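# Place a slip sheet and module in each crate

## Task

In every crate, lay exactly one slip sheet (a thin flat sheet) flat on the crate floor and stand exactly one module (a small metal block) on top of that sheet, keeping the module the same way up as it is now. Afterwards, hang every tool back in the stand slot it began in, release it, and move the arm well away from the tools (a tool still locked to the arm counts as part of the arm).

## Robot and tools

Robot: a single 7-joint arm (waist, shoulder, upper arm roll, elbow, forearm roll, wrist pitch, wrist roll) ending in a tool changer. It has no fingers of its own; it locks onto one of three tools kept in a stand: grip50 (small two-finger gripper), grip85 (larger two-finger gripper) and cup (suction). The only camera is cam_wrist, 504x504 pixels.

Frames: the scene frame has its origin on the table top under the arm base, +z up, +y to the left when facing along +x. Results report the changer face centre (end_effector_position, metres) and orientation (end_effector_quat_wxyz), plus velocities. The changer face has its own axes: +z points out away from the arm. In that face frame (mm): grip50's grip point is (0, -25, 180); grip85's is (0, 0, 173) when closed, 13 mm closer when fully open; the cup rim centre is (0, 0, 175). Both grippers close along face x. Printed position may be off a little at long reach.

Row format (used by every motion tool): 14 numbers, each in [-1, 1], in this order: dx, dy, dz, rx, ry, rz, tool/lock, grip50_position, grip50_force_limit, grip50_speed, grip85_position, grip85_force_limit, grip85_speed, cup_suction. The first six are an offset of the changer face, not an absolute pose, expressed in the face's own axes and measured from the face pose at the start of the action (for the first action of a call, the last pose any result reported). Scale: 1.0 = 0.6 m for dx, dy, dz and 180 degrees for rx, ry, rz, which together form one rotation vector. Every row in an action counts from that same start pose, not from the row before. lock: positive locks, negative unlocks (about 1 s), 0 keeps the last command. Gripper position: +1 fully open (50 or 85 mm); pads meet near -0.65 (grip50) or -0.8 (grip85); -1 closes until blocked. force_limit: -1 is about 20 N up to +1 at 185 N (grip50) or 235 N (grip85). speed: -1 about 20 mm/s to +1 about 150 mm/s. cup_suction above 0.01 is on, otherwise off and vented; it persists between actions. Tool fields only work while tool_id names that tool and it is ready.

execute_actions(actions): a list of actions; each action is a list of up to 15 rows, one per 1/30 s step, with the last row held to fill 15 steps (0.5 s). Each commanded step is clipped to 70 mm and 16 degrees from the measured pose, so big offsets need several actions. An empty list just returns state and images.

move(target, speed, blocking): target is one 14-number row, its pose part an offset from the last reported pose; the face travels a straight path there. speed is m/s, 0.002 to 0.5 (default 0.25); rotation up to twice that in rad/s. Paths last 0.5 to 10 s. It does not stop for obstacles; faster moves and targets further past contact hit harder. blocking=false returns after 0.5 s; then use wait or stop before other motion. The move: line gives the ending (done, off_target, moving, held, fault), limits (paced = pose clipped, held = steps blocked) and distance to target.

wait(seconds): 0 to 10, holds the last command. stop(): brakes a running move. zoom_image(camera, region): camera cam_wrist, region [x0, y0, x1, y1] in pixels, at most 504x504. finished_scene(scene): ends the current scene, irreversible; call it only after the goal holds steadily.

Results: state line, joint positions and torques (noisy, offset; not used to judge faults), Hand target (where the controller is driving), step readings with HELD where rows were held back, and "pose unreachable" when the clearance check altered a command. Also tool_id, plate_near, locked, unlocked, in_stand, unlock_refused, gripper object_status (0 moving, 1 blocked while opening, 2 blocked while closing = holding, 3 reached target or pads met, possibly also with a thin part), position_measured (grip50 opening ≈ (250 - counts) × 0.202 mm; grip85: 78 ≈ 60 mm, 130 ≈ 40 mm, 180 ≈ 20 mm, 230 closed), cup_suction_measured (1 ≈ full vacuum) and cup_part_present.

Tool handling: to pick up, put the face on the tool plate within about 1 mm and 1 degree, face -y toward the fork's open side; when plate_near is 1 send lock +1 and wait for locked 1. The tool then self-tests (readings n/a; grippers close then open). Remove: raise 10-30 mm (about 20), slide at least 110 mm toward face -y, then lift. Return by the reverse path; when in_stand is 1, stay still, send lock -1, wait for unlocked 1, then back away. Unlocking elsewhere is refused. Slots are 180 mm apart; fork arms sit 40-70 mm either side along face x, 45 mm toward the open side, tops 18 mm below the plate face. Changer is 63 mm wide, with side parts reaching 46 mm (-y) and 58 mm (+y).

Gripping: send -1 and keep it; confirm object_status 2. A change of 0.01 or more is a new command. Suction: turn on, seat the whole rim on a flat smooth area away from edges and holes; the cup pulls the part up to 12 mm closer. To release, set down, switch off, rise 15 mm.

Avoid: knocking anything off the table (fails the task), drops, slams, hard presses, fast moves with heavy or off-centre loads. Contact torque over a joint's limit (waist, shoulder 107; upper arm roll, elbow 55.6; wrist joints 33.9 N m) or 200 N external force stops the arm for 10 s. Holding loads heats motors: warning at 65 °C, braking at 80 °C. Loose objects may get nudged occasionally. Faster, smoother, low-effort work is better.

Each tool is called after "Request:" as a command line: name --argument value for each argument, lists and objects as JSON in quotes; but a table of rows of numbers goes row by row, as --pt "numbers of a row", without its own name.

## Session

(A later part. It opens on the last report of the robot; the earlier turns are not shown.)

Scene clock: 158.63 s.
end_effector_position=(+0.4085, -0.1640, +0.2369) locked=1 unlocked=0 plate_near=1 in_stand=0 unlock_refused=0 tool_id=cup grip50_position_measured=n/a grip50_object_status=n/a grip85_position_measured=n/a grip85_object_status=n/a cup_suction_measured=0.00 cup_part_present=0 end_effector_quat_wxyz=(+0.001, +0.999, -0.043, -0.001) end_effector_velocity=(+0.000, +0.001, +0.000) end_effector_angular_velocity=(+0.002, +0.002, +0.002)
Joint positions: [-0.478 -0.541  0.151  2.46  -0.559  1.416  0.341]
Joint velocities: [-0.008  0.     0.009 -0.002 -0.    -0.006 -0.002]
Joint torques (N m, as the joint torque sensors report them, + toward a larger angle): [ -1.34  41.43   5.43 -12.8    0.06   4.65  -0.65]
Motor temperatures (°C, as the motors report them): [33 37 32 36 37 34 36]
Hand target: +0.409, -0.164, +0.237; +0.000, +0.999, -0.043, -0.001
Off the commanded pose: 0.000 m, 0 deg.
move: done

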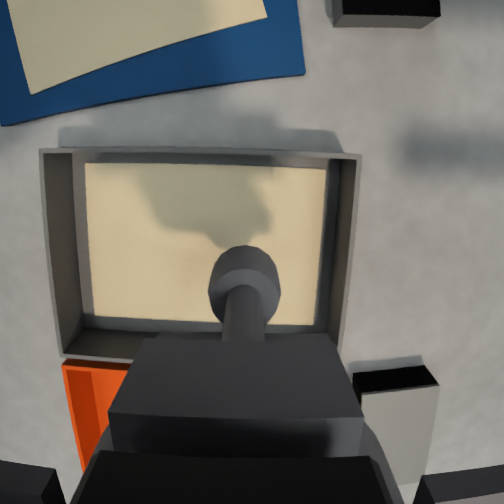

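Request:
move --target '[-0.0715,-0.3167,0.01,0,0,-0.094,0,0,0,0,0,0,0,0]'

Request:
move --target '[-0.018,0,0.062,0,0,0,0,0,0,0,0,0,0,1]' --speed 0.08

Scene clock: 162.93 s.
end_effector_position=(+0.3825, +0.0296, +0.2311) locked=1 unlocked=0 plate_near=1 in_stand=0 unlock_refused=0 tool_id=cup grip50_position_measured=n/a grip50_object_status=n/a grip85_position_measured=n/a grip85_object_status=n/a cup_suction_measured=0.00 cup_part_present=0 end_effector_quat_wxyz=(-0.000, +0.995, +0.104, -0.001) end_effector_velocity=(+0.000, -0.000, -0.000) end_effector_angular_velocity=(-0.003, -0.006, +0.000)
Joint positions: [ 0.126 -0.509 -0.059  2.645 -0.723  1.602  0.64 ]
Joint velocities: [ 0.03  -0.002 -0.032  0.007 -0.001  0.018  0.003]
Joint torques (N m, as the joint torque sensors report them, + toward a larger angle): [ 0.21 34.71  1.76 -6.81 -0.17  5.36  1.17]
Motor temperatures (°C, as the motors report them): [33 37 32 36 37 34 36]
Hand target: +0.382, +0.030, +0.231; -0.000, +0.995, +0.104, -0.001
Off the commanded pose: 0.001 m, 0 deg.
move: done

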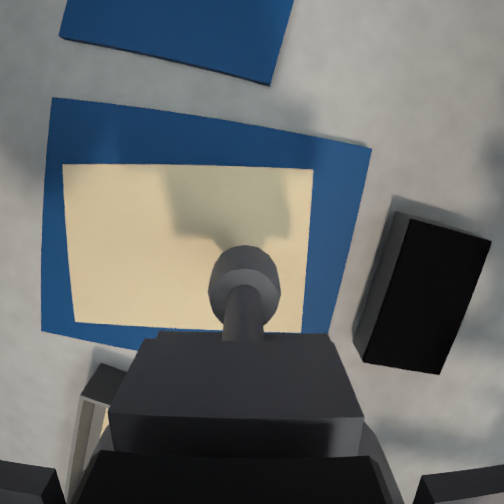

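Scene clock: 163.77 s.
end_effector_position=(+0.3718, +0.0277, +0.1938) locked=1 unlocked=0 plate_near=1 in_stand=0 unlock_refused=0 tool_id=cup grip50_position_measured=n/a grip50_object_status=n/a grip85_position_measured=n/a grip85_object_status=n/a cup_suction_measured=0.00 cup_part_present=0 end_effector_quat_wxyz=(-0.001, +0.995, +0.104, -0.001) end_effector_velocity=(+0.000, -0.000, -0.000) end_effector_angular_velocity=(-0.000, -0.004, -0.002)
Joint positions: [ 0.338 -0.672 -0.264  2.675 -0.669  1.823  0.627]
Joint velocities: [ 0.009 -0.005 -0.009  0.001  0.004  0.01   0.   ]
Joint torques (N m, as the joint torque sensors report them, + toward a larger angle): [ 0.88 33.44 -1.63 -2.31  2.1   5.3  -0.69]
Motor temperatures (°C, as the motors report them): [33 37 32 36 37 34 36]
Hand target: +0.372, +0.028, +0.194; -0.001, +0.995, +0.104, -0.001
Off the commanded pose: 0.000 m, 0 deg.
move: done

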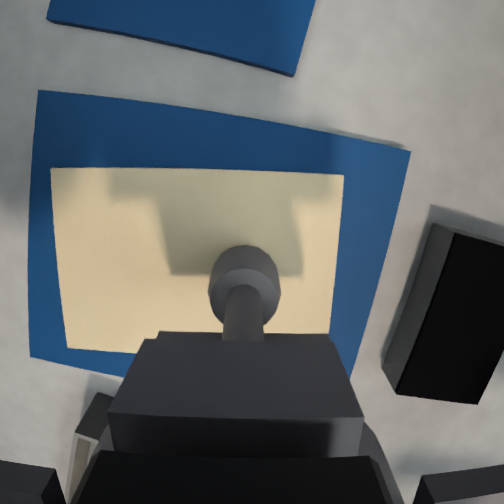

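Request:
move --target '[0,0,0.017,0,0,0,0,0,0,0,0,0,0,1]' --speed 0.012

Scene clock: 166.73 s.
end_effector_position=(+0.3716, +0.0278, +0.1836) locked=1 unlocked=0 plate_near=1 in_stand=0 unlock_refused=0 tool_id=cup grip50_position_measured=n/a grip50_object_status=n/a grip85_position_measured=n/a grip85_object_status=n/a cup_suction_measured=0.91 cup_part_present=1 end_effector_quat_wxyz=(-0.001, +0.995, +0.104, -0.001) end_effector_velocity=(+0.000, -0.000, -0.000) end_effector_angular_velocity=(+0.000, -0.001, -0.000)
Joint positions: [ 0.362 -0.719 -0.282  2.667 -0.653  1.864  0.624]
Joint velocities: [ 0.002 -0.002 -0.003 -0.     0.     0.003 -0.   ]
Joint torques (N m, as the joint torque sensors report them, + toward a larger angle): [ 1.3  35.55 -1.93 -1.99  2.1   5.66 -0.36]
Motor temperatures (°C, as the motors report them): [33 37 32 36 37 34 36]
Hand target: +0.372, +0.028, +0.184; -0.001, +0.995, +0.104, -0.001
Off the commanded pose: 0.000 m, 0 deg.
move: done

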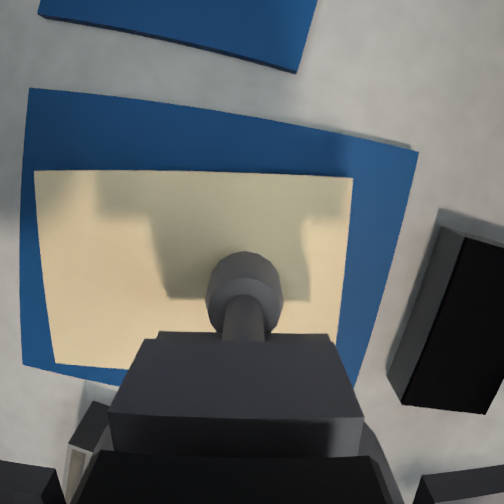

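Request:
move --target '[0.018,0,-0.088,0,0,0,0,0,0,0,0,0,0,1]' --speed 0.06

Request:
move --target '[-0.099,0.553,0,0,0,0.1,0,0,0,0,0,0,0,1]' --speed 0.17

Request:
move --target '[0,0,0.04,0,0,0,0,0,0,0,0,0,0,1]' --speed 0.05

Scene clock: 170.83 s.
end_effector_position=(+0.3823, +0.0297, +0.2365) locked=1 unlocked=0 plate_near=1 in_stand=0 unlock_refused=0 tool_id=cup grip50_position_measured=n/a grip50_object_status=n/a grip85_position_measured=n/a grip85_object_status=n/a cup_suction_measured=0.93 cup_part_present=1 end_effector_quat_wxyz=(-0.000, +0.995, +0.104, -0.001) end_effector_velocity=(-0.000, +0.000, +0.000) end_effector_angular_velocity=(+0.003, +0.008, +0.001)
Joint positions: [ 0.084 -0.489 -0.02   2.642 -0.738  1.572  0.647]
Joint velocities: [-0.035  0.     0.039 -0.008  0.004 -0.022 -0.006]
Joint torques (N m, as the joint torque sensors report them, + toward a larger angle): [ 0.01 36.57  2.87 -9.76  0.9   4.36 -0.79]
Motor temperatures (°C, as the motors report them): [33 37 32 35 37 34 36]
Hand target: +0.382, +0.030, +0.237; -0.000, +0.995, +0.104, -0.001
Off the commanded pose: 0.000 m, 0 deg.
move: done

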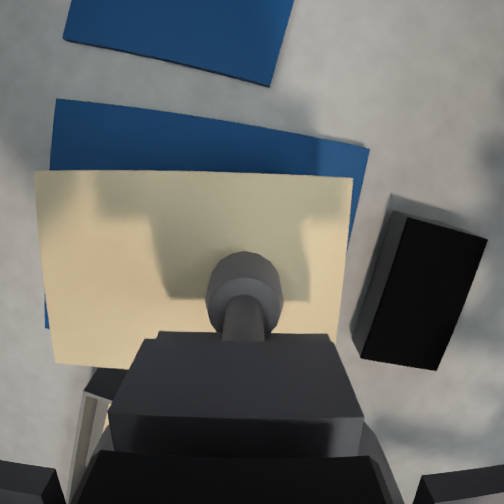

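Scene clock: 173.20 s.
end_effector_position=(+0.3926, -0.3080, +0.2366) locked=1 unlocked=0 plate_near=1 in_stand=0 unlock_refused=0 tool_id=cup grip50_position_measured=n/a grip50_object_status=n/a grip85_position_measured=n/a grip85_object_status=n/a cup_suction_measured=0.93 cup_part_present=1 end_effector_quat_wxyz=(+0.001, +0.999, -0.053, -0.001) end_effector_velocity=(+0.000, -0.001, -0.000) end_effector_angular_velocity=(+0.001, +0.001, -0.001)
Joint positions: [-0.835 -0.614  0.242  2.277 -0.517  1.285  0.019]
Joint velocities: [-0.004 -0.001  0.003 -0.003 -0.001 -0.003 -0.   ]
Joint torques (N m, as the joint torque sensors report them, + toward a larger angle): [ -2.46  43.95   6.89 -16.13  -0.69   4.37  -0.59]
Motor temperatures (°C, as the motors report them): [33 37 32 35 37 34 36]
Hand target: +0.393, -0.308, +0.237; +0.001, +0.999, -0.053, -0.001
Off the commanded pose: 0.001 m, 0 deg.
move: done

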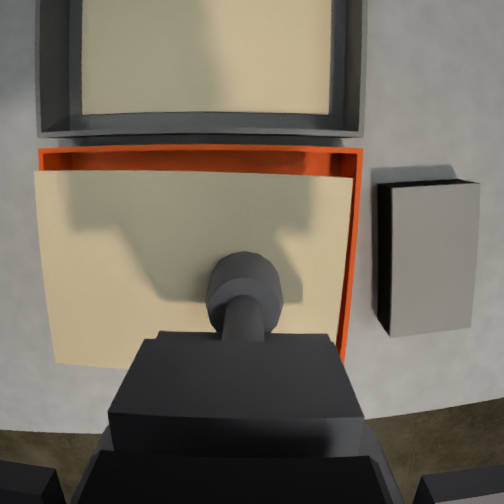

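Scene clock: 173.97 s.
end_effector_position=(+0.3924, -0.3081, +0.2126) locked=1 unlocked=0 plate_near=1 in_stand=0 unlock_refused=0 tool_id=cup grip50_position_measured=n/a grip50_object_status=n/a grip85_position_measured=n/a grip85_object_status=n/a cup_suction_measured=0.93 cup_part_present=1 end_effector_quat_wxyz=(+0.001, +0.999, -0.053, -0.001) end_effector_velocity=(+0.000, +0.000, -0.000) end_effector_angular_velocity=(-0.001, -0.000, +0.000)
Joint positions: [-0.793 -0.671  0.182  2.278 -0.552  1.353  0.046]
Joint velocities: [ 0.003 -0.    -0.003  0.     0.     0.002  0.   ]
Joint torques (N m, as the joint torque sensors report them, + toward a larger angle): [  2.99  45.29   5.53 -14.07  -1.48   5.53   1.1 ]
Motor temperatures (°C, as the motors report them): [33 37 32 35 37 34 36]
Hand target: +0.393, -0.308, +0.213; +0.001, +0.999, -0.053, -0.001
Off the commanded pose: 0.000 m, 0 deg.
move: done

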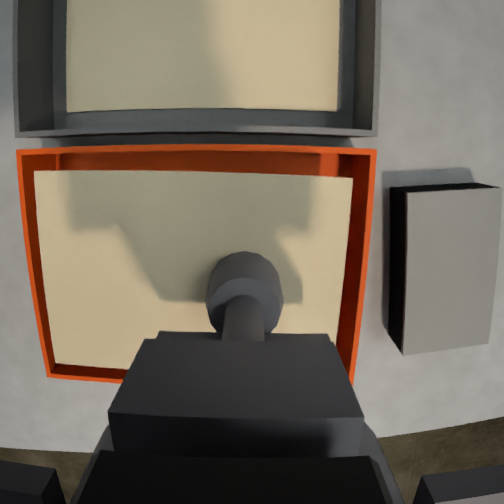

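Request:
move --target '[0.002,-0.004,0.011,0,0,-0.006,0,0,0,0,0,0,0,1]' --speed 0.03

Request:
move --target '[0,0,0.055,0,0,0,0,0,0,0,0,0,0,1]' --speed 0.03

Scene clock: 176.80 s.
end_effector_position=(+0.3938, -0.3059, +0.2061) locked=1 unlocked=0 plate_near=1 in_stand=0 unlock_refused=0 tool_id=cup grip50_position_measured=n/a grip50_object_status=n/a grip85_position_measured=n/a grip85_object_status=n/a cup_suction_measured=0.93 cup_part_present=1 end_effector_quat_wxyz=(+0.001, +0.999, -0.044, -0.001) end_effector_velocity=(+0.000, -0.000, -0.000) end_effector_angular_velocity=(-0.001, -0.000, +0.001)
Joint positions: [-0.779 -0.687  0.167  2.278 -0.567  1.371  0.045]
Joint velocities: [ 0.001 -0.001 -0.001 -0.    -0.001  0.001 -0.   ]
Joint torques (N m, as the joint torque sensors report them, + toward a larger angle): [  1.11  46.28   5.15 -13.03  -1.56   5.4   -0.59]
Motor temperatures (°C, as the motors report them): [33 37 32 35 37 34 36]
Hand target: +0.394, -0.306, +0.206; +0.001, +0.999, -0.043, -0.001
Off the commanded pose: 0.000 m, 0 deg.
move: done

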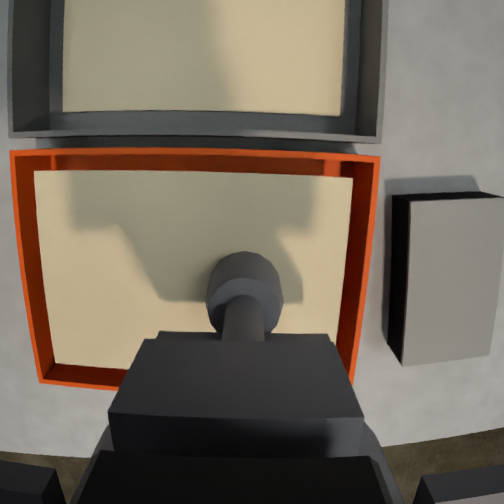

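Scene clock: 178.17 s.
end_effector_position=(+0.3936, -0.3058, +0.1731) locked=1 unlocked=0 plate_near=1 in_stand=0 unlock_refused=0 tool_id=cup grip50_position_measured=n/a grip50_object_status=n/a grip85_position_measured=n/a grip85_object_status=n/a cup_suction_measured=0.93 cup_part_present=1 end_effector_quat_wxyz=(+0.001, +0.999, -0.044, -0.002) end_effector_velocity=(+0.000, -0.000, -0.000) end_effector_angular_velocity=(-0.001, -0.000, -0.000)
Joint positions: [-0.719 -0.77   0.087  2.268 -0.594  1.46   0.073]
Joint velocities: [ 0.002 -0.001 -0.003 -0.     0.001  0.002 -0.   ]
Joint torques (N m, as the joint torque sensors report them, + toward a larger angle): [  1.25  47.     4.3  -11.85  -0.63   5.38   0.86]
Motor temperatures (°C, as the motors report them): [33 37 32 35 37 34 36]
Hand target: +0.394, -0.306, +0.173; +0.001, +0.999, -0.044, -0.001
Off the commanded pose: 0.000 m, 0 deg.
move: done

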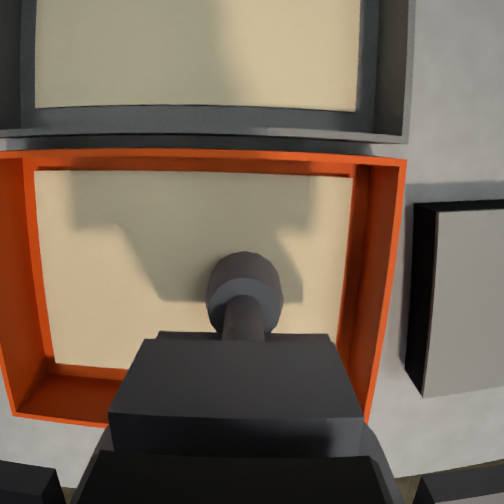

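Request:
move --target '[0,0,-0.025,0,0,0,0,0,0,0,0,0,0,0]' --speed 0.012

Request:
move --target '[0,0,-0.1,0,0,0,0,0,0,0,0,0,0,0]' --speed 0.2

Request:
move --target '[0.103,-0.2647,-0.225,0,0,-0.5056,0,0,0,0,0,0,0,0]' --speed 0.3

Scene clock: 182.03 s.
end_effector_position=(+0.3938, -0.3059, +0.1881) locked=1 unlocked=0 plate_near=1 in_stand=0 unlock_refused=0 tool_id=cup grip50_position_measured=n/a grip50_object_status=n/a grip85_position_measured=n/a grip85_object_status=n/a cup_suction_measured=0.00 cup_part_present=0 end_effector_quat_wxyz=(+0.001, +0.999, -0.044, -0.001) end_effector_velocity=(-0.001, -0.000, +0.000) end_effector_angular_velocity=(+0.001, +0.001, -0.002)
Joint positions: [-0.748 -0.732  0.123  2.273 -0.588  1.42   0.064]
Joint velocities: [-0.002  0.001  0.002  0.     0.001 -0.002 -0.   ]
Joint torques (N m, as the joint torque sensors report them, + toward a larger angle): [ -1.69  48.32   6.71 -11.09  -0.43   4.12  -0.52]
Motor temperatures (°C, as the motors report them): [33 37 32 35 37 34 36]
Hand target: +0.394, -0.306, +0.188; +0.001, +0.999, -0.044, -0.002
Off the commanded pose: 0.000 m, 0 deg.
move: done

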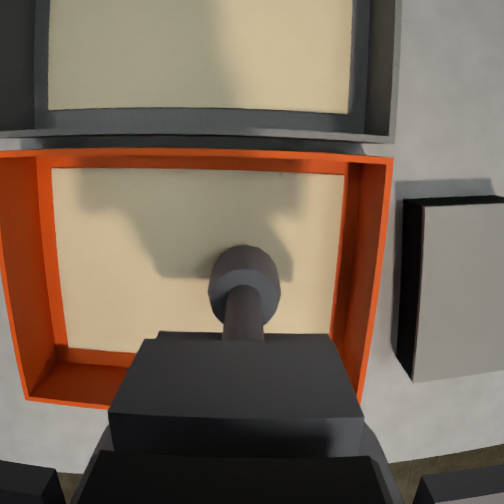

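Scene clock: 182.83 s.
end_effector_position=(+0.3939, -0.3058, +0.2480) locked=1 unlocked=0 plate_near=1 in_stand=0 unlock_refused=0 tool_id=cup grip50_position_measured=n/a grip50_object_status=n/a grip85_position_measured=n/a grip85_object_status=n/a cup_suction_measured=0.00 cup_part_present=0 end_effector_quat_wxyz=(+0.001, +0.999, -0.044, -0.002) end_effector_velocity=(+0.000, +0.000, +0.000) end_effector_angular_velocity=(+0.001, +0.000, +0.001)
Joint positions: [-0.85  -0.587  0.271  2.276 -0.5    1.253 -0.007]
Joint velocities: [-0.004  0.     0.004 -0.001 -0.001 -0.003 -0.   ]
Joint torques (N m, as the joint torque sensors report them, + toward a larger angle): [ -0.49  46.34   7.71 -17.43  -0.84   4.31  -0.46]
Motor temperatures (°C, as the motors report them): [33 37 32 35 37 34 36]
Hand target: +0.394, -0.306, +0.248; +0.001, +0.999, -0.044, -0.002
Off the commanded pose: 0.000 m, 0 deg.
move: done

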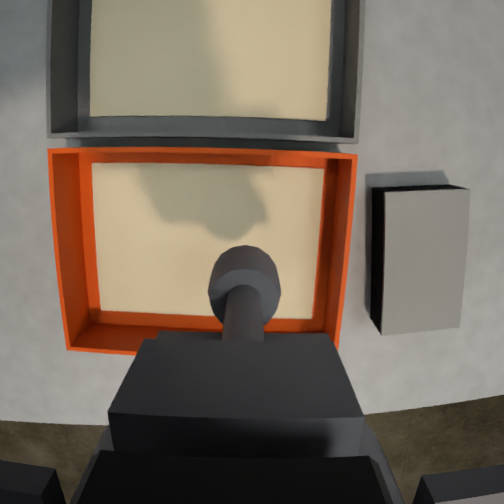

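Scene clock: 185.90 s.
end_effector_position=(+0.4697, -0.1528, +0.3828) locked=1 unlocked=0 plate_near=1 in_stand=0 unlock_refused=0 tool_id=cup grip50_position_measured=n/a grip50_object_status=n/a grip85_position_measured=n/a grip85_object_status=n/a cup_suction_measured=0.00 cup_part_present=0 end_effector_quat_wxyz=(-0.000, +0.732, +0.682, -0.002) end_effector_velocity=(+0.000, +0.000, +0.000) end_effector_angular_velocity=(-0.000, +0.001, +0.004)
Joint positions: [-1.02  -0.414  0.86   2.172 -0.484  0.834 -1.286]
Joint velocities: [-0.001  0.     0.002 -0.001  0.    -0.003 -0.003]
Joint torques (N m, as the joint torque sensors report them, + toward a larger angle): [ -0.97  32.85  12.53 -26.1   -2.55   4.24  -0.86]
Motor temperatures (°C, as the motors report them): [33 37 32 36 37 34 36]
Hand target: +0.470, -0.153, +0.383; -0.000, +0.732, +0.682, -0.002
Off the commanded pose: 0.000 m, 0 deg.
move: done

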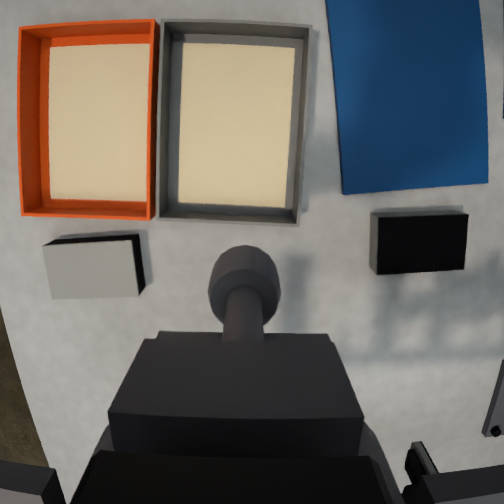

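Request:
move --target '[-0.0007,0.2487,0,-0.0009,0.001,0,0,0,0,0,0,0,0,0]' --speed 0.12

Request:
move --target '[0,0,0.033,0,0,0,0,0,0,0,0,0,0,0]' --speed 0.022

Scene clock: 206.00 s.
end_effector_position=(+0.6184, -0.1638, +0.3826) locked=1 unlocked=0 plate_near=1 in_stand=0 unlock_refused=0 tool_id=cup grip50_position_measured=n/a grip50_object_status=n/a grip85_position_measured=n/a grip85_object_status=n/a cup_suction_measured=0.00 cup_part_present=0 end_effector_quat_wxyz=(-0.000, +0.732, +0.681, +0.001) end_effector_velocity=(+0.001, -0.000, +0.001) end_effector_angular_velocity=(-0.000, -0.001, -0.001)
Joint positions: [-0.783 -0.692  0.759  1.751 -0.589  0.648 -1.225]
Joint velocities: [ 0.001 -0.001 -0.001 -0.003  0.    -0.001 -0.   ]
Joint torques (N m, as the joint torque sensors report them, + toward a larger angle): [  1.23  51.04  17.51 -27.58  -4.52   3.9   -0.3 ]
Motor temperatures (°C, as the motors report them): [33 36 32 37 37 34 36]
Hand target: +0.618, -0.164, +0.383; -0.000, +0.732, +0.681, +0.000
Off the commanded pose: 0.000 m, 0 deg.
move: done

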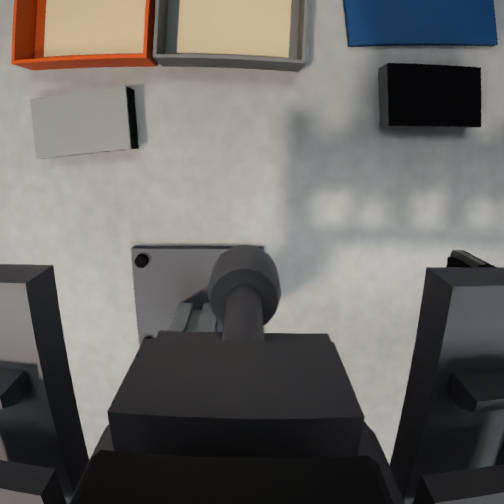

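Scene clock: 207.13 s.
end_effector_position=(+0.6184, -0.1638, +0.3635) locked=1 unlocked=0 plate_near=1 in_stand=1 unlock_refused=0 tool_id=cup grip50_position_measured=n/a grip50_object_status=n/a grip85_position_measured=n/a grip85_object_status=n/a cup_suction_measured=0.00 cup_part_present=0 end_effector_quat_wxyz=(+0.000, +0.732, +0.682, +0.000) end_effector_velocity=(-0.000, +0.000, -0.000) end_effector_angular_velocity=(-0.001, +0.000, +0.000)
Joint positions: [-0.772 -0.716  0.735  1.767 -0.613  0.687 -1.211]
Joint velocities: [ 0.    -0.    -0.     0.001 -0.002  0.001  0.001]
Joint torques (N m, as the joint torque sensors report them, + toward a larger angle): [  2.25  47.16  16.12 -25.4   -3.81   6.52   1.8 ]
Motor temperatures (°C, as the motors report them): [33 37 32 37 37 34 36]
Hand target: +0.618, -0.164, +0.363; -0.000, +0.732, +0.681, +0.001
Off the commanded pose: 0.001 m, 0 deg.
move: done

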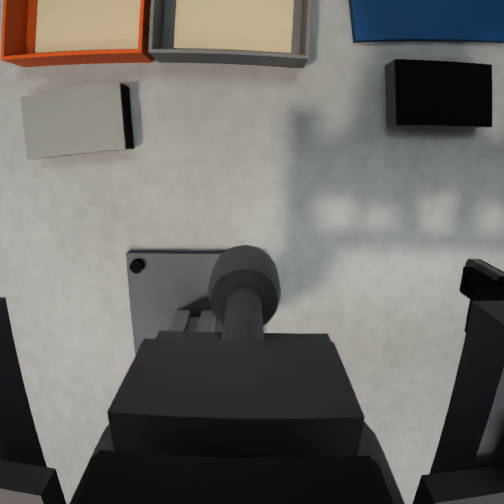

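Request:
execute_actions --actions '[[[0,0,0.0005,0,0,0,-1,0,0,0,0,0,0,0]],[[0,0,0,0,0,0,-1,0,0,0,0,0,0,0]],[[0,0,0,0,0,0,-1,0,0,0,0,0,0,0]]]'

Request:
move --target '[0,0,-0.06,0,0,0,0,0,0,0,0,0,0,0]' --speed 0.1

Request:
move --target '[0.299,-0.0033,0,0,0,0,0,0,0,0,0,0,0,0]'

Request:
move --target '[0,0,0.045,0,0,0,0,0,0,0,0,0,0,0]' --speed 0.05

Scene clock: 211.50 s.
end_effector_position=(+0.6183, -0.1638, +0.3633) locked=0 unlocked=1 plate_near=1 in_stand=1 unlock_refused=0 tool_id=none grip50_position_measured=n/a grip50_object_status=n/a grip85_position_measured=n/a grip85_object_status=n/a cup_suction_measured=n/a cup_part_present=n/a end_effector_quat_wxyz=(+0.000, +0.732, +0.682, +0.000) end_effector_velocity=(-0.000, +0.000, +0.000) end_effector_angular_velocity=(+0.001, +0.000, -0.001)
Joint positions: [-0.772 -0.716  0.735  1.767 -0.613  0.687 -1.211]
Joint velocities: [-0.     0.     0.    -0.     0.001 -0.001  0.   ]
Joint torques (N m, as the joint torque sensors report them, + toward a larger angle): [ -0.11  48.23  16.73 -22.77  -3.1    3.95   0.16]
Motor temperatures (°C, as the motors report them): [33 37 32 37 37 34 36]
Hand target: +0.618, -0.164, +0.363; +0.000, +0.732, +0.682, +0.000
Off the commanded pose: 0.000 m, 0 deg.
Step readings (end_effector_position; steps 1 to 15: 1st action; 16 to 30: 2nd action; 31 to 45: 3rd action):
0: (+0.6184, -0.1638, +0.3635)
1: (+0.6183, -0.1638, +0.3634)
2: (+0.6183, -0.1638, +0.3634)
4: (+0.6183, -0.1638, +0.3634)
8: (+0.6183, -0.1638, +0.3633)
15: (+0.6183, -0.1638, +0.3633)
16: (+0.6183, -0.1638, +0.3633)
17: (+0.6183, -0.1638, +0.3633)
19: (+0.6183, -0.1638, +0.3633)
23: (+0.6183, -0.1638, +0.3633)
30: (+0.6183, -0.1638, +0.3633)
31: (+0.6183, -0.1638, +0.3633)
32: (+0.6183, -0.1638, +0.3633)
34: (+0.6183, -0.1638, +0.3633)
38: (+0.6183, -0.1638, +0.3633)
45: end_effector_position above

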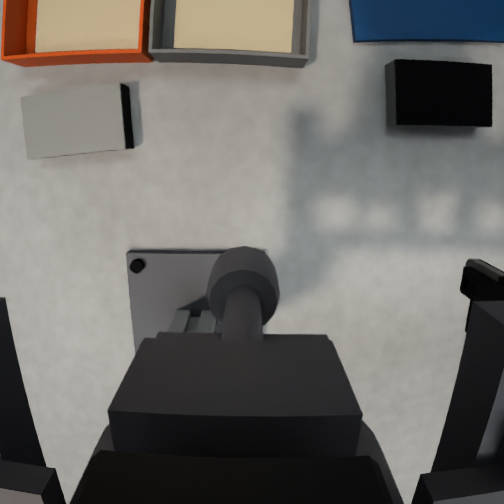

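Scene clock: 212.27 s.
end_effector_position=(+0.6183, -0.1638, +0.3991) locked=0 unlocked=1 plate_near=0 in_stand=0 unlock_refused=0 tool_id=none grip50_position_measured=n/a grip50_object_status=n/a grip85_position_measured=n/a grip85_object_status=n/a cup_suction_measured=n/a cup_part_present=n/a end_effector_quat_wxyz=(+0.000, +0.732, +0.682, +0.000) end_effector_velocity=(+0.000, +0.000, +0.001) end_effector_angular_velocity=(+0.000, -0.000, +0.000)
Joint positions: [-0.791 -0.671  0.776  1.736 -0.57   0.615 -1.238]
Joint velocities: [-0.001 -0.     0.002 -0.001 -0.    -0.002 -0.   ]
Joint torques (N m, as the joint torque sensors report them, + toward a larger angle): [ -1.37  48.24  17.39 -24.75  -2.79   3.39  -0.58]
Motor temperatures (°C, as the motors report them): [33 37 32 37 37 34 36]
Hand target: +0.618, -0.164, +0.399; +0.000, +0.732, +0.682, +0.000
Off the commanded pose: 0.000 m, 0 deg.
move: done

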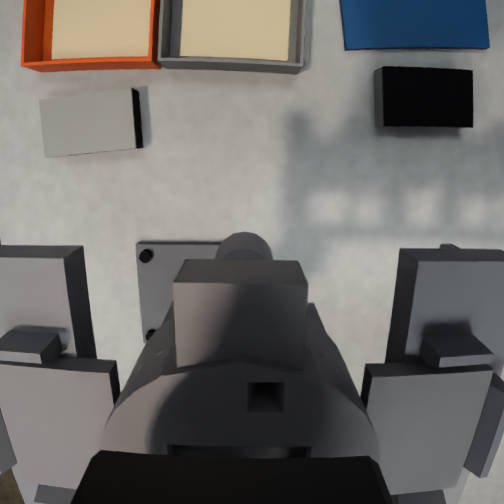

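Scene clock: 213.40 s.
end_effector_position=(+0.6290, +0.0154, +0.3996) locked=0 unlocked=1 plate_near=0 in_stand=0 unlock_refused=0 tool_id=none grip50_position_measured=n/a grip50_object_status=n/a grip85_position_measured=n/a grip85_object_status=n/a cup_suction_measured=n/a cup_part_present=n/a end_effector_quat_wxyz=(+0.000, +0.732, +0.682, +0.001) end_effector_velocity=(+0.000, +0.001, +0.000) end_effector_angular_velocity=(-0.000, -0.001, +0.001)
Joint positions: [-0.54  -0.667  0.81   1.767 -0.595  0.619 -0.933]
Joint velocities: [ 0.003  0.    -0.001 -0.001  0.     0.     0.001]
Joint torques (N m, as the joint torque sensors report them, + toward a larger angle): [  1.52  44.64  15.72 -24.57  -3.76   3.41   0.99]
Motor temperatures (°C, as the motors report them): [33 37 32 37 37 34 36]
Hand target: +0.629, +0.015, +0.400; +0.000, +0.732, +0.682, +0.001
Off the commanded pose: 0.000 m, 0 deg.
move: done

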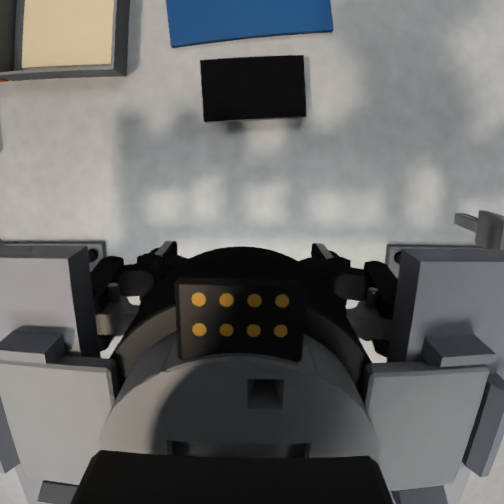

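Scene clock: 214.20 s.
end_effector_position=(+0.6290, +0.0154, +0.3728) locked=0 unlocked=1 plate_near=0 in_stand=0 unlock_refused=0 tool_id=none grip50_position_measured=n/a grip50_object_status=n/a grip85_position_measured=n/a grip85_object_status=n/a cup_suction_measured=n/a cup_part_present=n/a end_effector_quat_wxyz=(+0.000, +0.732, +0.682, +0.001) end_effector_velocity=(+0.000, -0.000, -0.001) end_effector_angular_velocity=(-0.001, -0.000, +0.001)
Joint positions: [-0.525 -0.701  0.776  1.791 -0.629  0.674 -0.912]
Joint velocities: [ 0.001 -0.001 -0.002  0.001 -0.001  0.002 -0.   ]
Joint torques (N m, as the joint torque sensors report them, + toward a larger angle): [  1.23  45.37  16.21 -21.89  -3.84   4.44   1.19]
Motor temperatures (°C, as the motors report them): [33 37 32 37 37 34 36]
Hand target: +0.629, +0.015, +0.373; +0.000, +0.732, +0.682, +0.001
Off the commanded pose: 0.000 m, 0 deg.
move: done

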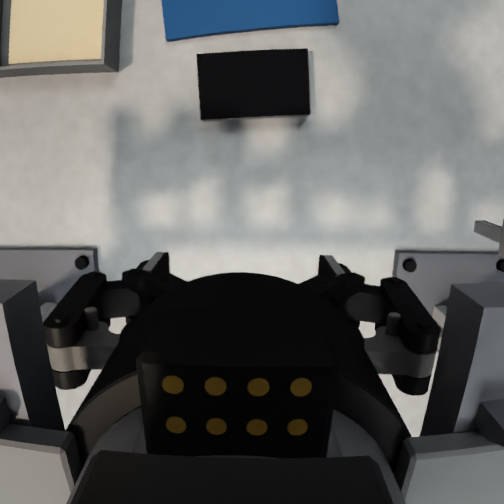

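Request:
move --target '[0,-0.0003,0.0168,0,0,0,0,0,0,0,0,0,0,0]' --speed 0.012

Request:
execute_actions --actions '[[[0,0,0,0,0,0,1,0,0,0,0.75,0,0,0]],[[0,0,0,0,0,0,1,0,0,0,0.75,0,0,0]],[[0,0,0,0,0,0,1,0,0,0,0.75,0,0,0]]]'

Scene clock: 216.97 s.
end_effector_position=(+0.6290, +0.0154, +0.3631) locked=0 unlocked=1 plate_near=1 in_stand=1 unlock_refused=0 tool_id=none grip50_position_measured=n/a grip50_object_status=n/a grip85_position_measured=n/a grip85_object_status=n/a cup_suction_measured=n/a cup_part_present=n/a end_effector_quat_wxyz=(+0.000, +0.731, +0.682, +0.001) end_effector_velocity=(+0.000, +0.000, +0.000) end_effector_angular_velocity=(+0.000, -0.002, +0.001)
Joint positions: [-0.518 -0.713  0.762  1.799 -0.641  0.694 -0.905]
Joint velocities: [ 0.001 -0.    -0.001  0.    -0.001  0.002 -0.   ]
Joint torques (N m, as the joint torque sensors report them, + toward a larger angle): [  1.99  44.39  15.87 -20.78  -3.68   4.29   1.13]
Motor temperatures (°C, as the motors report them): [33 37 32 37 37 34 36]
Hand target: +0.629, +0.015, +0.363; +0.000, +0.732, +0.682, +0.001
Off the commanded pose: 0.000 m, 0 deg.
move: done

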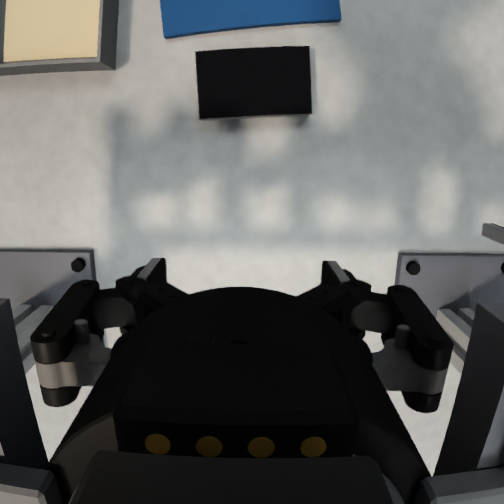

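Scene clock: 218.47 s.
end_effector_position=(+0.6292, +0.0154, +0.3635) locked=1 unlocked=0 plate_near=1 in_stand=1 unlock_refused=0 tool_id=grip85 grip50_position_measured=n/a grip50_object_status=n/a grip85_position_measured=n/a grip85_object_status=n/a cup_suction_measured=n/a cup_part_present=n/a end_effector_quat_wxyz=(+0.001, +0.731, +0.682, +0.001) end_effector_velocity=(-0.000, -0.000, -0.000) end_effector_angular_velocity=(+0.000, +0.001, -0.000)
Joint positions: [-0.518 -0.713  0.763  1.799 -0.641  0.694 -0.905]
Joint velocities: [ 0.    -0.    -0.    -0.     0.001 -0.001 -0.   ]
Joint torques (N m, as the joint torque sensors report them, + toward a larger angle): [  0.28  53.71  20.35 -27.19  -4.21   5.44   0.2 ]
Motor temperatures (°C, as the motors report them): [33 37 32 37 37 34 36]
Hand target: +0.629, +0.015, +0.363; +0.001, +0.731, +0.682, +0.001
Off the commanded pose: 0.000 m, 0 deg.
Step readings (end_effector_position; steps 1 to 15: 1st action; 16 to 30: 2nd action; 31 to 45: 3rd action):
0: (+0.6290, +0.0154, +0.3631)
1: (+0.6290, +0.0154, +0.3631)
2: (+0.6290, +0.0154, +0.3632)
4: (+0.6290, +0.0154, +0.3632)
8: (+0.6290, +0.0154, +0.3632)
15: (+0.6290, +0.0154, +0.3632)
16: (+0.6290, +0.0154, +0.3632)
17: (+0.6290, +0.0154, +0.3632)
19: (+0.6290, +0.0154, +0.3632)
23: (+0.6291, +0.0154, +0.3632)
30: (+0.6292, +0.0154, +0.3634)
31: (+0.6292, +0.0154, +0.3635)
32: (+0.6292, +0.0154, +0.3635)
34: (+0.6292, +0.0154, +0.3635)
38: (+0.6292, +0.0154, +0.3635)
45: end_effector_position above

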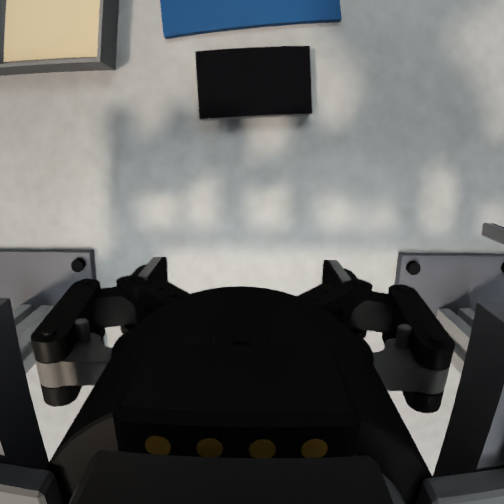

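Request:
move --target '[0,0,-0.033,0,0,0,0,0,0,0,0.75,0,0,0]' --speed 0.06

Request:
move --target '[0,-0.26,0,0,0,0,0,0,0,0,0.75,0,0,0]' --speed 0.18

Request:
move --target '[0,0,0.17,0,0,0.478,0,0,0,0,0.75,0,0,0]' --speed 0.35

Request:
move --target '[0.052,-0.007,0.05,0,0,0,0,0,0,0,0.75,0,0,0]' --speed 0.15

Scene clock: 222.07 s.
end_effector_position=(+0.6291, +0.0154, +0.3832) locked=1 unlocked=0 plate_near=1 in_stand=0 unlock_refused=0 tool_id=grip85 grip50_position_measured=n/a grip50_object_status=n/a grip85_position_measured=35 grip85_object_status=3 cup_suction_measured=n/a cup_part_present=n/a end_effector_quat_wxyz=(+0.001, +0.732, +0.682, +0.001) end_effector_velocity=(+0.000, +0.000, +0.000) end_effector_angular_velocity=(+0.000, -0.000, +0.000)
Joint positions: [-0.53  -0.687  0.788  1.783 -0.616  0.655 -0.92 ]
Joint velocities: [-0.    -0.     0.001 -0.    -0.001  0.     0.   ]
Joint torques (N m, as the joint torque sensors report them, + toward a larger angle): [ -1.    53.79  21.05 -29.04  -3.83   4.73  -0.53]
Motor temperatures (°C, as the motors report them): [33 37 32 37 37 34 36]
Hand target: +0.629, +0.015, +0.383; +0.001, +0.731, +0.682, +0.001
Off the commanded pose: 0.000 m, 0 deg.
move: done

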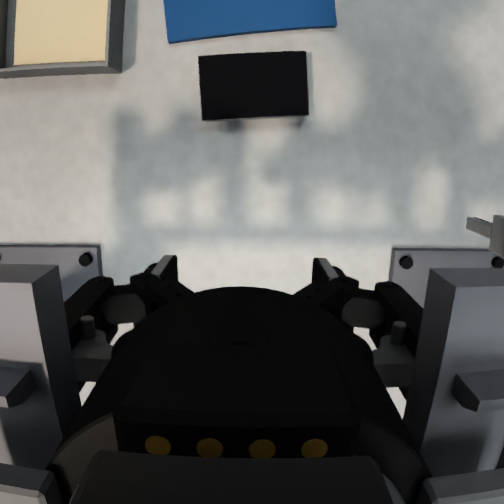

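Scene clock: 223.33 s.
end_effector_position=(+0.4737, +0.0264, +0.3826) locked=1 unlocked=0 plate_near=1 in_stand=0 unlock_refused=0 tool_id=grip85 grip50_position_measured=n/a grip50_object_status=n/a grip85_position_measured=35 grip85_object_status=3 cup_suction_measured=n/a cup_part_present=n/a end_effector_quat_wxyz=(+0.001, +0.731, +0.682, +0.001) end_effector_velocity=(-0.001, +0.000, -0.000) end_effector_angular_velocity=(+0.001, +0.000, +0.001)
Joint positions: [-0.719 -0.4    0.921  2.223 -0.508  0.853 -0.896]
Joint velocities: [-0.004  0.001  0.004  0.003  0.001  0.001 -0.001]
Joint torques (N m, as the joint torque sensors report them, + toward a larger angle): [ -1.37  33.91  13.22 -25.83  -2.99   5.9   -0.65]
Motor temperatures (°C, as the motors report them): [33 37 32 37 37 34 36]
Hand target: +0.474, +0.026, +0.383; +0.001, +0.731, +0.682, +0.001
Off the commanded pose: 0.000 m, 0 deg.
move: done

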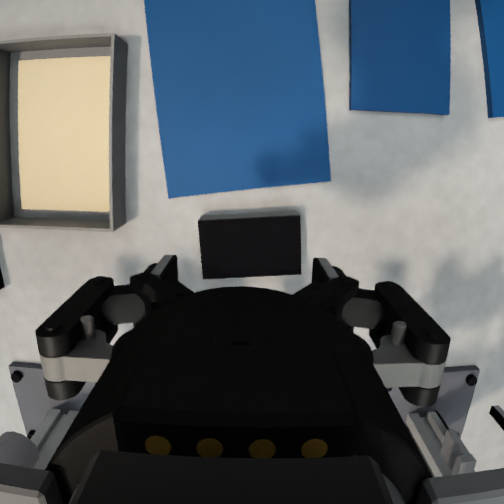

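Scene clock: 225.90 s.
end_effector_position=(+0.4741, +0.0267, +0.2806) locked=1 unlocked=0 plate_near=1 in_stand=0 unlock_refused=0 tool_id=grip85 grip50_position_measured=n/a grip50_object_status=n/a grip85_position_measured=35 grip85_object_status=3 cup_suction_measured=n/a cup_part_present=n/a end_effector_quat_wxyz=(-0.001, +1.000, -0.000, +0.001) end_effector_velocity=(+0.000, -0.000, -0.000) end_effector_angular_velocity=(-0.000, -0.002, -0.006)
Joint positions: [-0.301 -0.51   0.432  2.33  -0.597  1.183  0.691]
Joint velocities: [ 0.004  0.    -0.005  0.002 -0.001  0.004  0.007]
Joint torques (N m, as the joint torque sensors report them, + toward a larger angle): [  2.04  44.04   8.7  -18.09  -2.78   6.01   1.01]
Motor temperatures (°C, as the motors report them): [33 37 32 37 37 34 36]
Hand target: +0.474, +0.027, +0.281; -0.001, +1.000, -0.000, +0.002
Off the commanded pose: 0.000 m, 0 deg.
move: done

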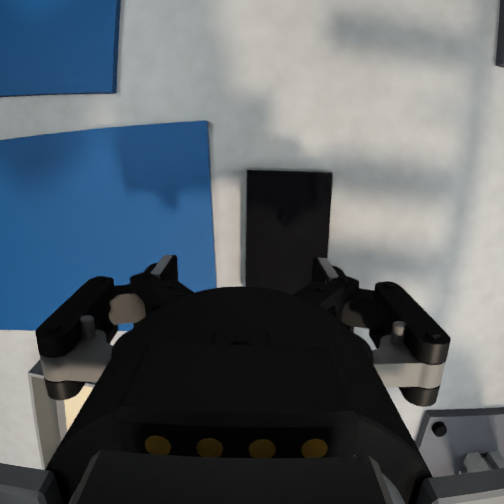

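Scene clock: 226.67 s.
end_effector_position=(+0.5052, +0.0309, +0.2508) locked=1 unlocked=0 plate_near=1 in_stand=0 unlock_refused=0 tool_id=grip85 grip50_position_measured=n/a grip50_object_status=n/a grip85_position_measured=35 grip85_object_status=3 cup_suction_measured=n/a cup_part_present=n/a end_effector_quat_wxyz=(-0.001, +1.000, -0.000, +0.001) end_effector_velocity=(+0.001, +0.000, -0.000) end_effector_angular_velocity=(-0.000, -0.002, +0.001)
Joint positions: [-0.247 -0.618  0.365  2.248 -0.653  1.21   0.723]
Joint velocities: [ 0.002 -0.001 -0.003 -0.002 -0.     0.002 -0.   ]
Joint torques (N m, as the joint torque sensors report them, + toward a larger angle): [  2.16  46.39   9.81 -18.89  -2.46   5.79   0.98]
Motor temperatures (°C, as the motors report them): [33 37 32 37 37 34 36]
Hand target: +0.505, +0.031, +0.251; -0.001, +1.000, -0.000, +0.001
Off the commanded pose: 0.000 m, 0 deg.
move: done

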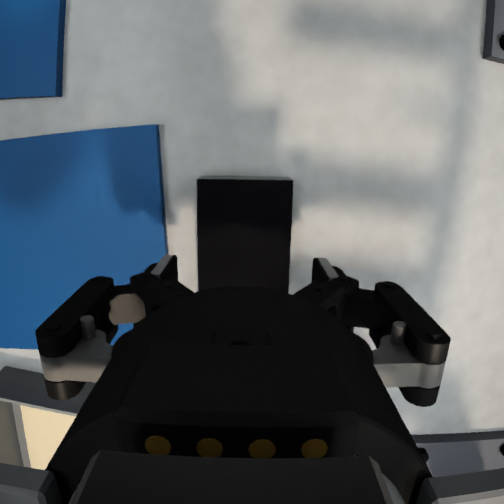

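Request:
move --target '[-0.001,0.001,0.092,0,0,0,0,0,0,0,0.75,0,0,0]' --speed 0.08

Request:
move --target '[0,0,0,0,0,0,0,0,0,0,-1,-0.3,0,0]'

Request:
move --target '[0,0,-0.111,0,0,0,0,0,0,0,-1,-0.3,0,0]' --speed 0.1

Request:
move --target '[-0.206,0.319,0,0,0,0.028,0,0,0,0,-1,-0.3,0,0]' --speed 0.18

Scene clock: 231.03 s.
end_effector_position=(+0.5047, +0.0304, +0.1956) locked=1 unlocked=0 plate_near=1 in_stand=0 unlock_refused=0 tool_id=grip85 grip50_position_measured=n/a grip50_object_status=n/a grip85_position_measured=35 grip85_object_status=3 cup_suction_measured=n/a cup_part_present=n/a end_effector_quat_wxyz=(-0.001, +1.000, +0.000, +0.001) end_effector_velocity=(+0.000, -0.000, -0.001) end_effector_angular_velocity=(-0.002, -0.001, -0.000)
Joint positions: [-0.149 -0.737  0.206  2.249 -0.773  1.363  0.816]
Joint velocities: [ 0.004 -0.001 -0.006 -0.    -0.     0.003  0.001]
Joint torques (N m, as the joint torque sensors report them, + toward a larger angle): [  2.01  48.65   7.96 -14.68  -1.72   6.01   1.23]
Motor temperatures (°C, as the motors report them): [33 37 32 37 37 34 36]
Hand target: +0.505, +0.030, +0.196; -0.001, +1.000, -0.000, +0.001
Off the commanded pose: 0.000 m, 0 deg.
move: done

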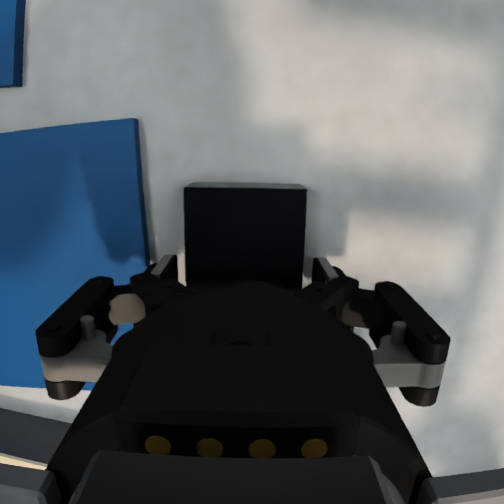

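Scene clock: 231.53 s.
end_effector_position=(+0.5048, +0.0304, +0.1958) locked=1 unlocked=0 plate_near=1 in_stand=0 unlock_refused=0 tool_id=grip85 grip50_position_measured=n/a grip50_object_status=n/a grip85_position_measured=80 grip85_object_status=2 cup_suction_measured=n/a cup_part_present=n/a end_effector_quat_wxyz=(-0.001, +1.000, +0.000, +0.001) end_effector_velocity=(-0.000, -0.000, -0.000) end_effector_angular_velocity=(-0.001, +0.001, -0.001)
Joint positions: [-0.149 -0.736  0.206  2.249 -0.773  1.363  0.816]
Joint velocities: [-0.    -0.    -0.    -0.     0.    -0.002  0.   ]
Joint torques (N m, as the joint torque sensors report them, + toward a larger angle): [ -0.23  48.37   8.84 -13.69  -0.99   5.34   0.14]
Motor temperatures (°C, as the motors report them): [33 37 32 37 37 34 36]
Hand target: +0.505, +0.030, +0.196; -0.001, +1.000, +0.000, +0.001
Off the commanded pose: 0.000 m, 0 deg.
move: done

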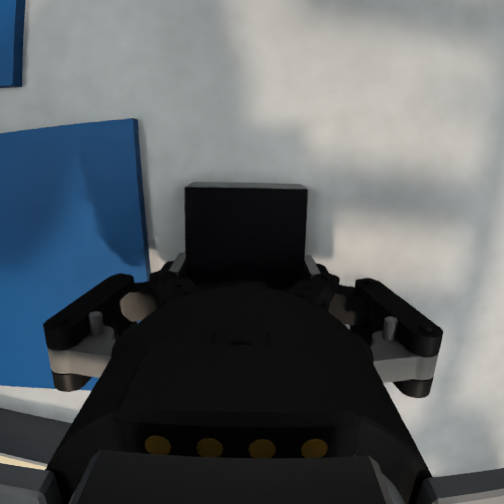

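Scene clock: 232.53 s.
end_effector_position=(+0.5045, +0.0302, +0.2622) locked=1 unlocked=0 plate_near=1 in_stand=0 unlock_refused=0 tool_id=grip85 grip50_position_measured=n/a grip50_object_status=n/a grip85_position_measured=80 grip85_object_status=2 cup_suction_measured=n/a cup_part_present=n/a end_effector_quat_wxyz=(-0.001, +1.000, -0.000, +0.001) end_effector_velocity=(-0.000, +0.000, +0.001) end_effector_angular_velocity=(+0.001, +0.002, +0.000)
Joint positions: [-0.266 -0.593  0.395  2.247 -0.626  1.181  0.703]
Joint velocities: [-0.003  0.001  0.005 -0.     0.002 -0.004 -0.002]
Joint torques (N m, as the joint torque sensors report them, + toward a larger angle): [ -1.17  48.43  10.62 -20.34  -1.54   4.75  -0.52]
Motor temperatures (°C, as the motors report them): [33 37 32 37 37 34 36]
Hand target: +0.505, +0.030, +0.262; -0.001, +1.000, -0.000, +0.001
Off the commanded pose: 0.000 m, 0 deg.
move: done

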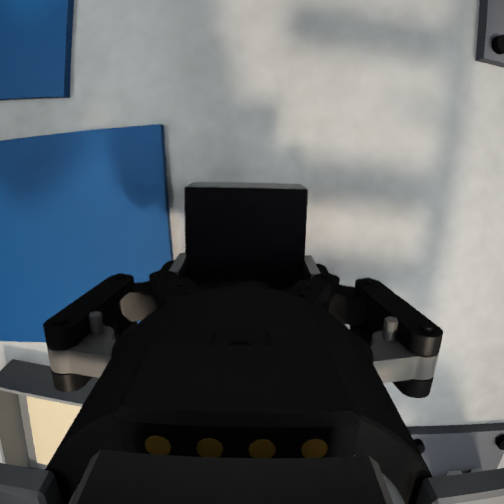

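Scene clock: 234.20 s.
end_effector_position=(+0.3807, -0.1614, +0.2613) locked=1 unlocked=0 plate_near=1 in_stand=0 unlock_refused=0 tool_id=grip85 grip50_position_measured=n/a grip50_object_status=n/a grip85_position_measured=80 grip85_object_status=2 cup_suction_measured=n/a cup_part_present=n/a end_effector_quat_wxyz=(-0.000, +0.999, -0.044, +0.001) end_effector_velocity=(-0.001, -0.000, +0.000) end_effector_angular_velocity=(+0.000, +0.001, +0.002)
Joint positions: [-0.632 -0.455  0.265  2.527 -0.644  1.376  0.378]
Joint velocities: [-0.005  0.     0.003  0.    -0.001 -0.002 -0.002]
Joint torques (N m, as the joint torque sensors report them, + toward a larger angle): [ -1.54  39.43   6.65 -15.39  -0.36   4.88  -0.69]
Motor temperatures (°C, as the motors report them): [33 37 32 37 37 34 36]
Hand target: +0.381, -0.162, +0.261; -0.000, +0.999, -0.044, +0.001
Off the commanded pose: 0.000 m, 0 deg.
move: done

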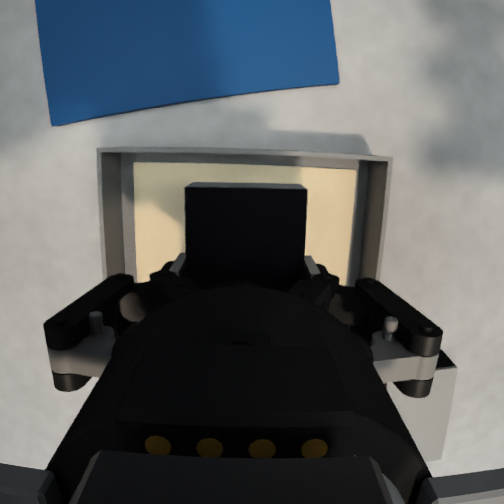

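Request:
move --target '[0,0,0.095,0,0,0,0,0,0,0,-1,-0.3,0,0]' --speed 0.08

Request:
move --target '[0,0,0.0085,0,0,0,0,0,0,0,-1,-0.3,0,0]' --speed 0.01

Scene clock: 237.00 s.
end_effector_position=(+0.3809, -0.1611, +0.2043) locked=1 unlocked=0 plate_near=1 in_stand=0 unlock_refused=0 tool_id=grip85 grip50_position_measured=n/a grip50_object_status=n/a grip85_position_measured=80 grip85_object_status=2 cup_suction_measured=n/a cup_part_present=n/a end_effector_quat_wxyz=(-0.001, +0.999, -0.044, +0.001) end_effector_velocity=(+0.000, -0.000, -0.000) end_effector_angular_velocity=(-0.005, -0.005, +0.001)
Joint positions: [-0.372 -0.62  -0.082  2.552 -0.81   1.636  0.509]
Joint velocities: [ 0.026 -0.002 -0.027  0.005  0.001  0.018  0.002]
Joint torques (N m, as the joint torque sensors report them, + toward a larger angle): [-0.13 40.46  2.38 -7.58  0.59  5.77  1.44]
Motor temperatures (°C, as the motors report them): [33 37 32 37 37 34 36]
Hand target: +0.381, -0.161, +0.204; -0.001, +0.999, -0.044, +0.001
Off the commanded pose: 0.000 m, 0 deg.
move: done

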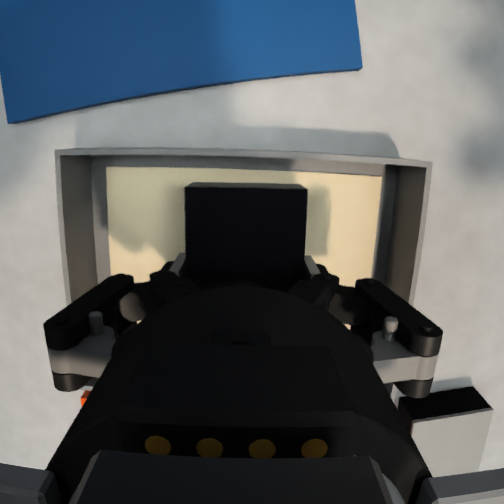

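Scene clock: 237.73 s.
end_effector_position=(+0.3815, -0.1612, +0.2000) locked=1 unlocked=0 plate_near=1 in_stand=0 unlock_refused=0 tool_id=grip85 grip50_position_measured=n/a grip50_object_status=n/a grip85_position_measured=80 grip85_object_status=2 cup_suction_measured=n/a cup_part_present=n/a end_effector_quat_wxyz=(-0.001, +0.999, -0.043, +0.002) end_effector_velocity=(+0.000, +0.000, -0.000) end_effector_angular_velocity=(-0.000, -0.001, +0.000)
Joint positions: [-0.347 -0.636 -0.109  2.552 -0.809  1.661  0.511]
Joint velocities: [ 0.003 -0.001 -0.003  0.     0.     0.003  0.   ]
Joint torques (N m, as the joint torque sensors report them, + toward a larger angle): [ 2.82 30.96  1.37 -6.99  0.97  4.67  1.26]
Motor temperatures (°C, as the motors report them): [33 37 32 37 37 34 36]
Hand target: +0.381, -0.161, +0.199; -0.001, +0.999, -0.044, +0.001
Off the commanded pose: 0.001 m, 0 deg.
move: done

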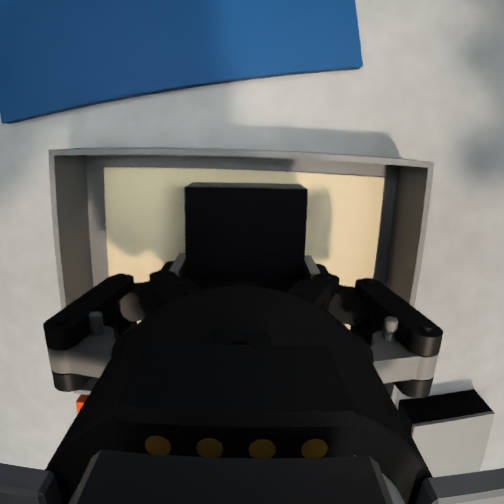

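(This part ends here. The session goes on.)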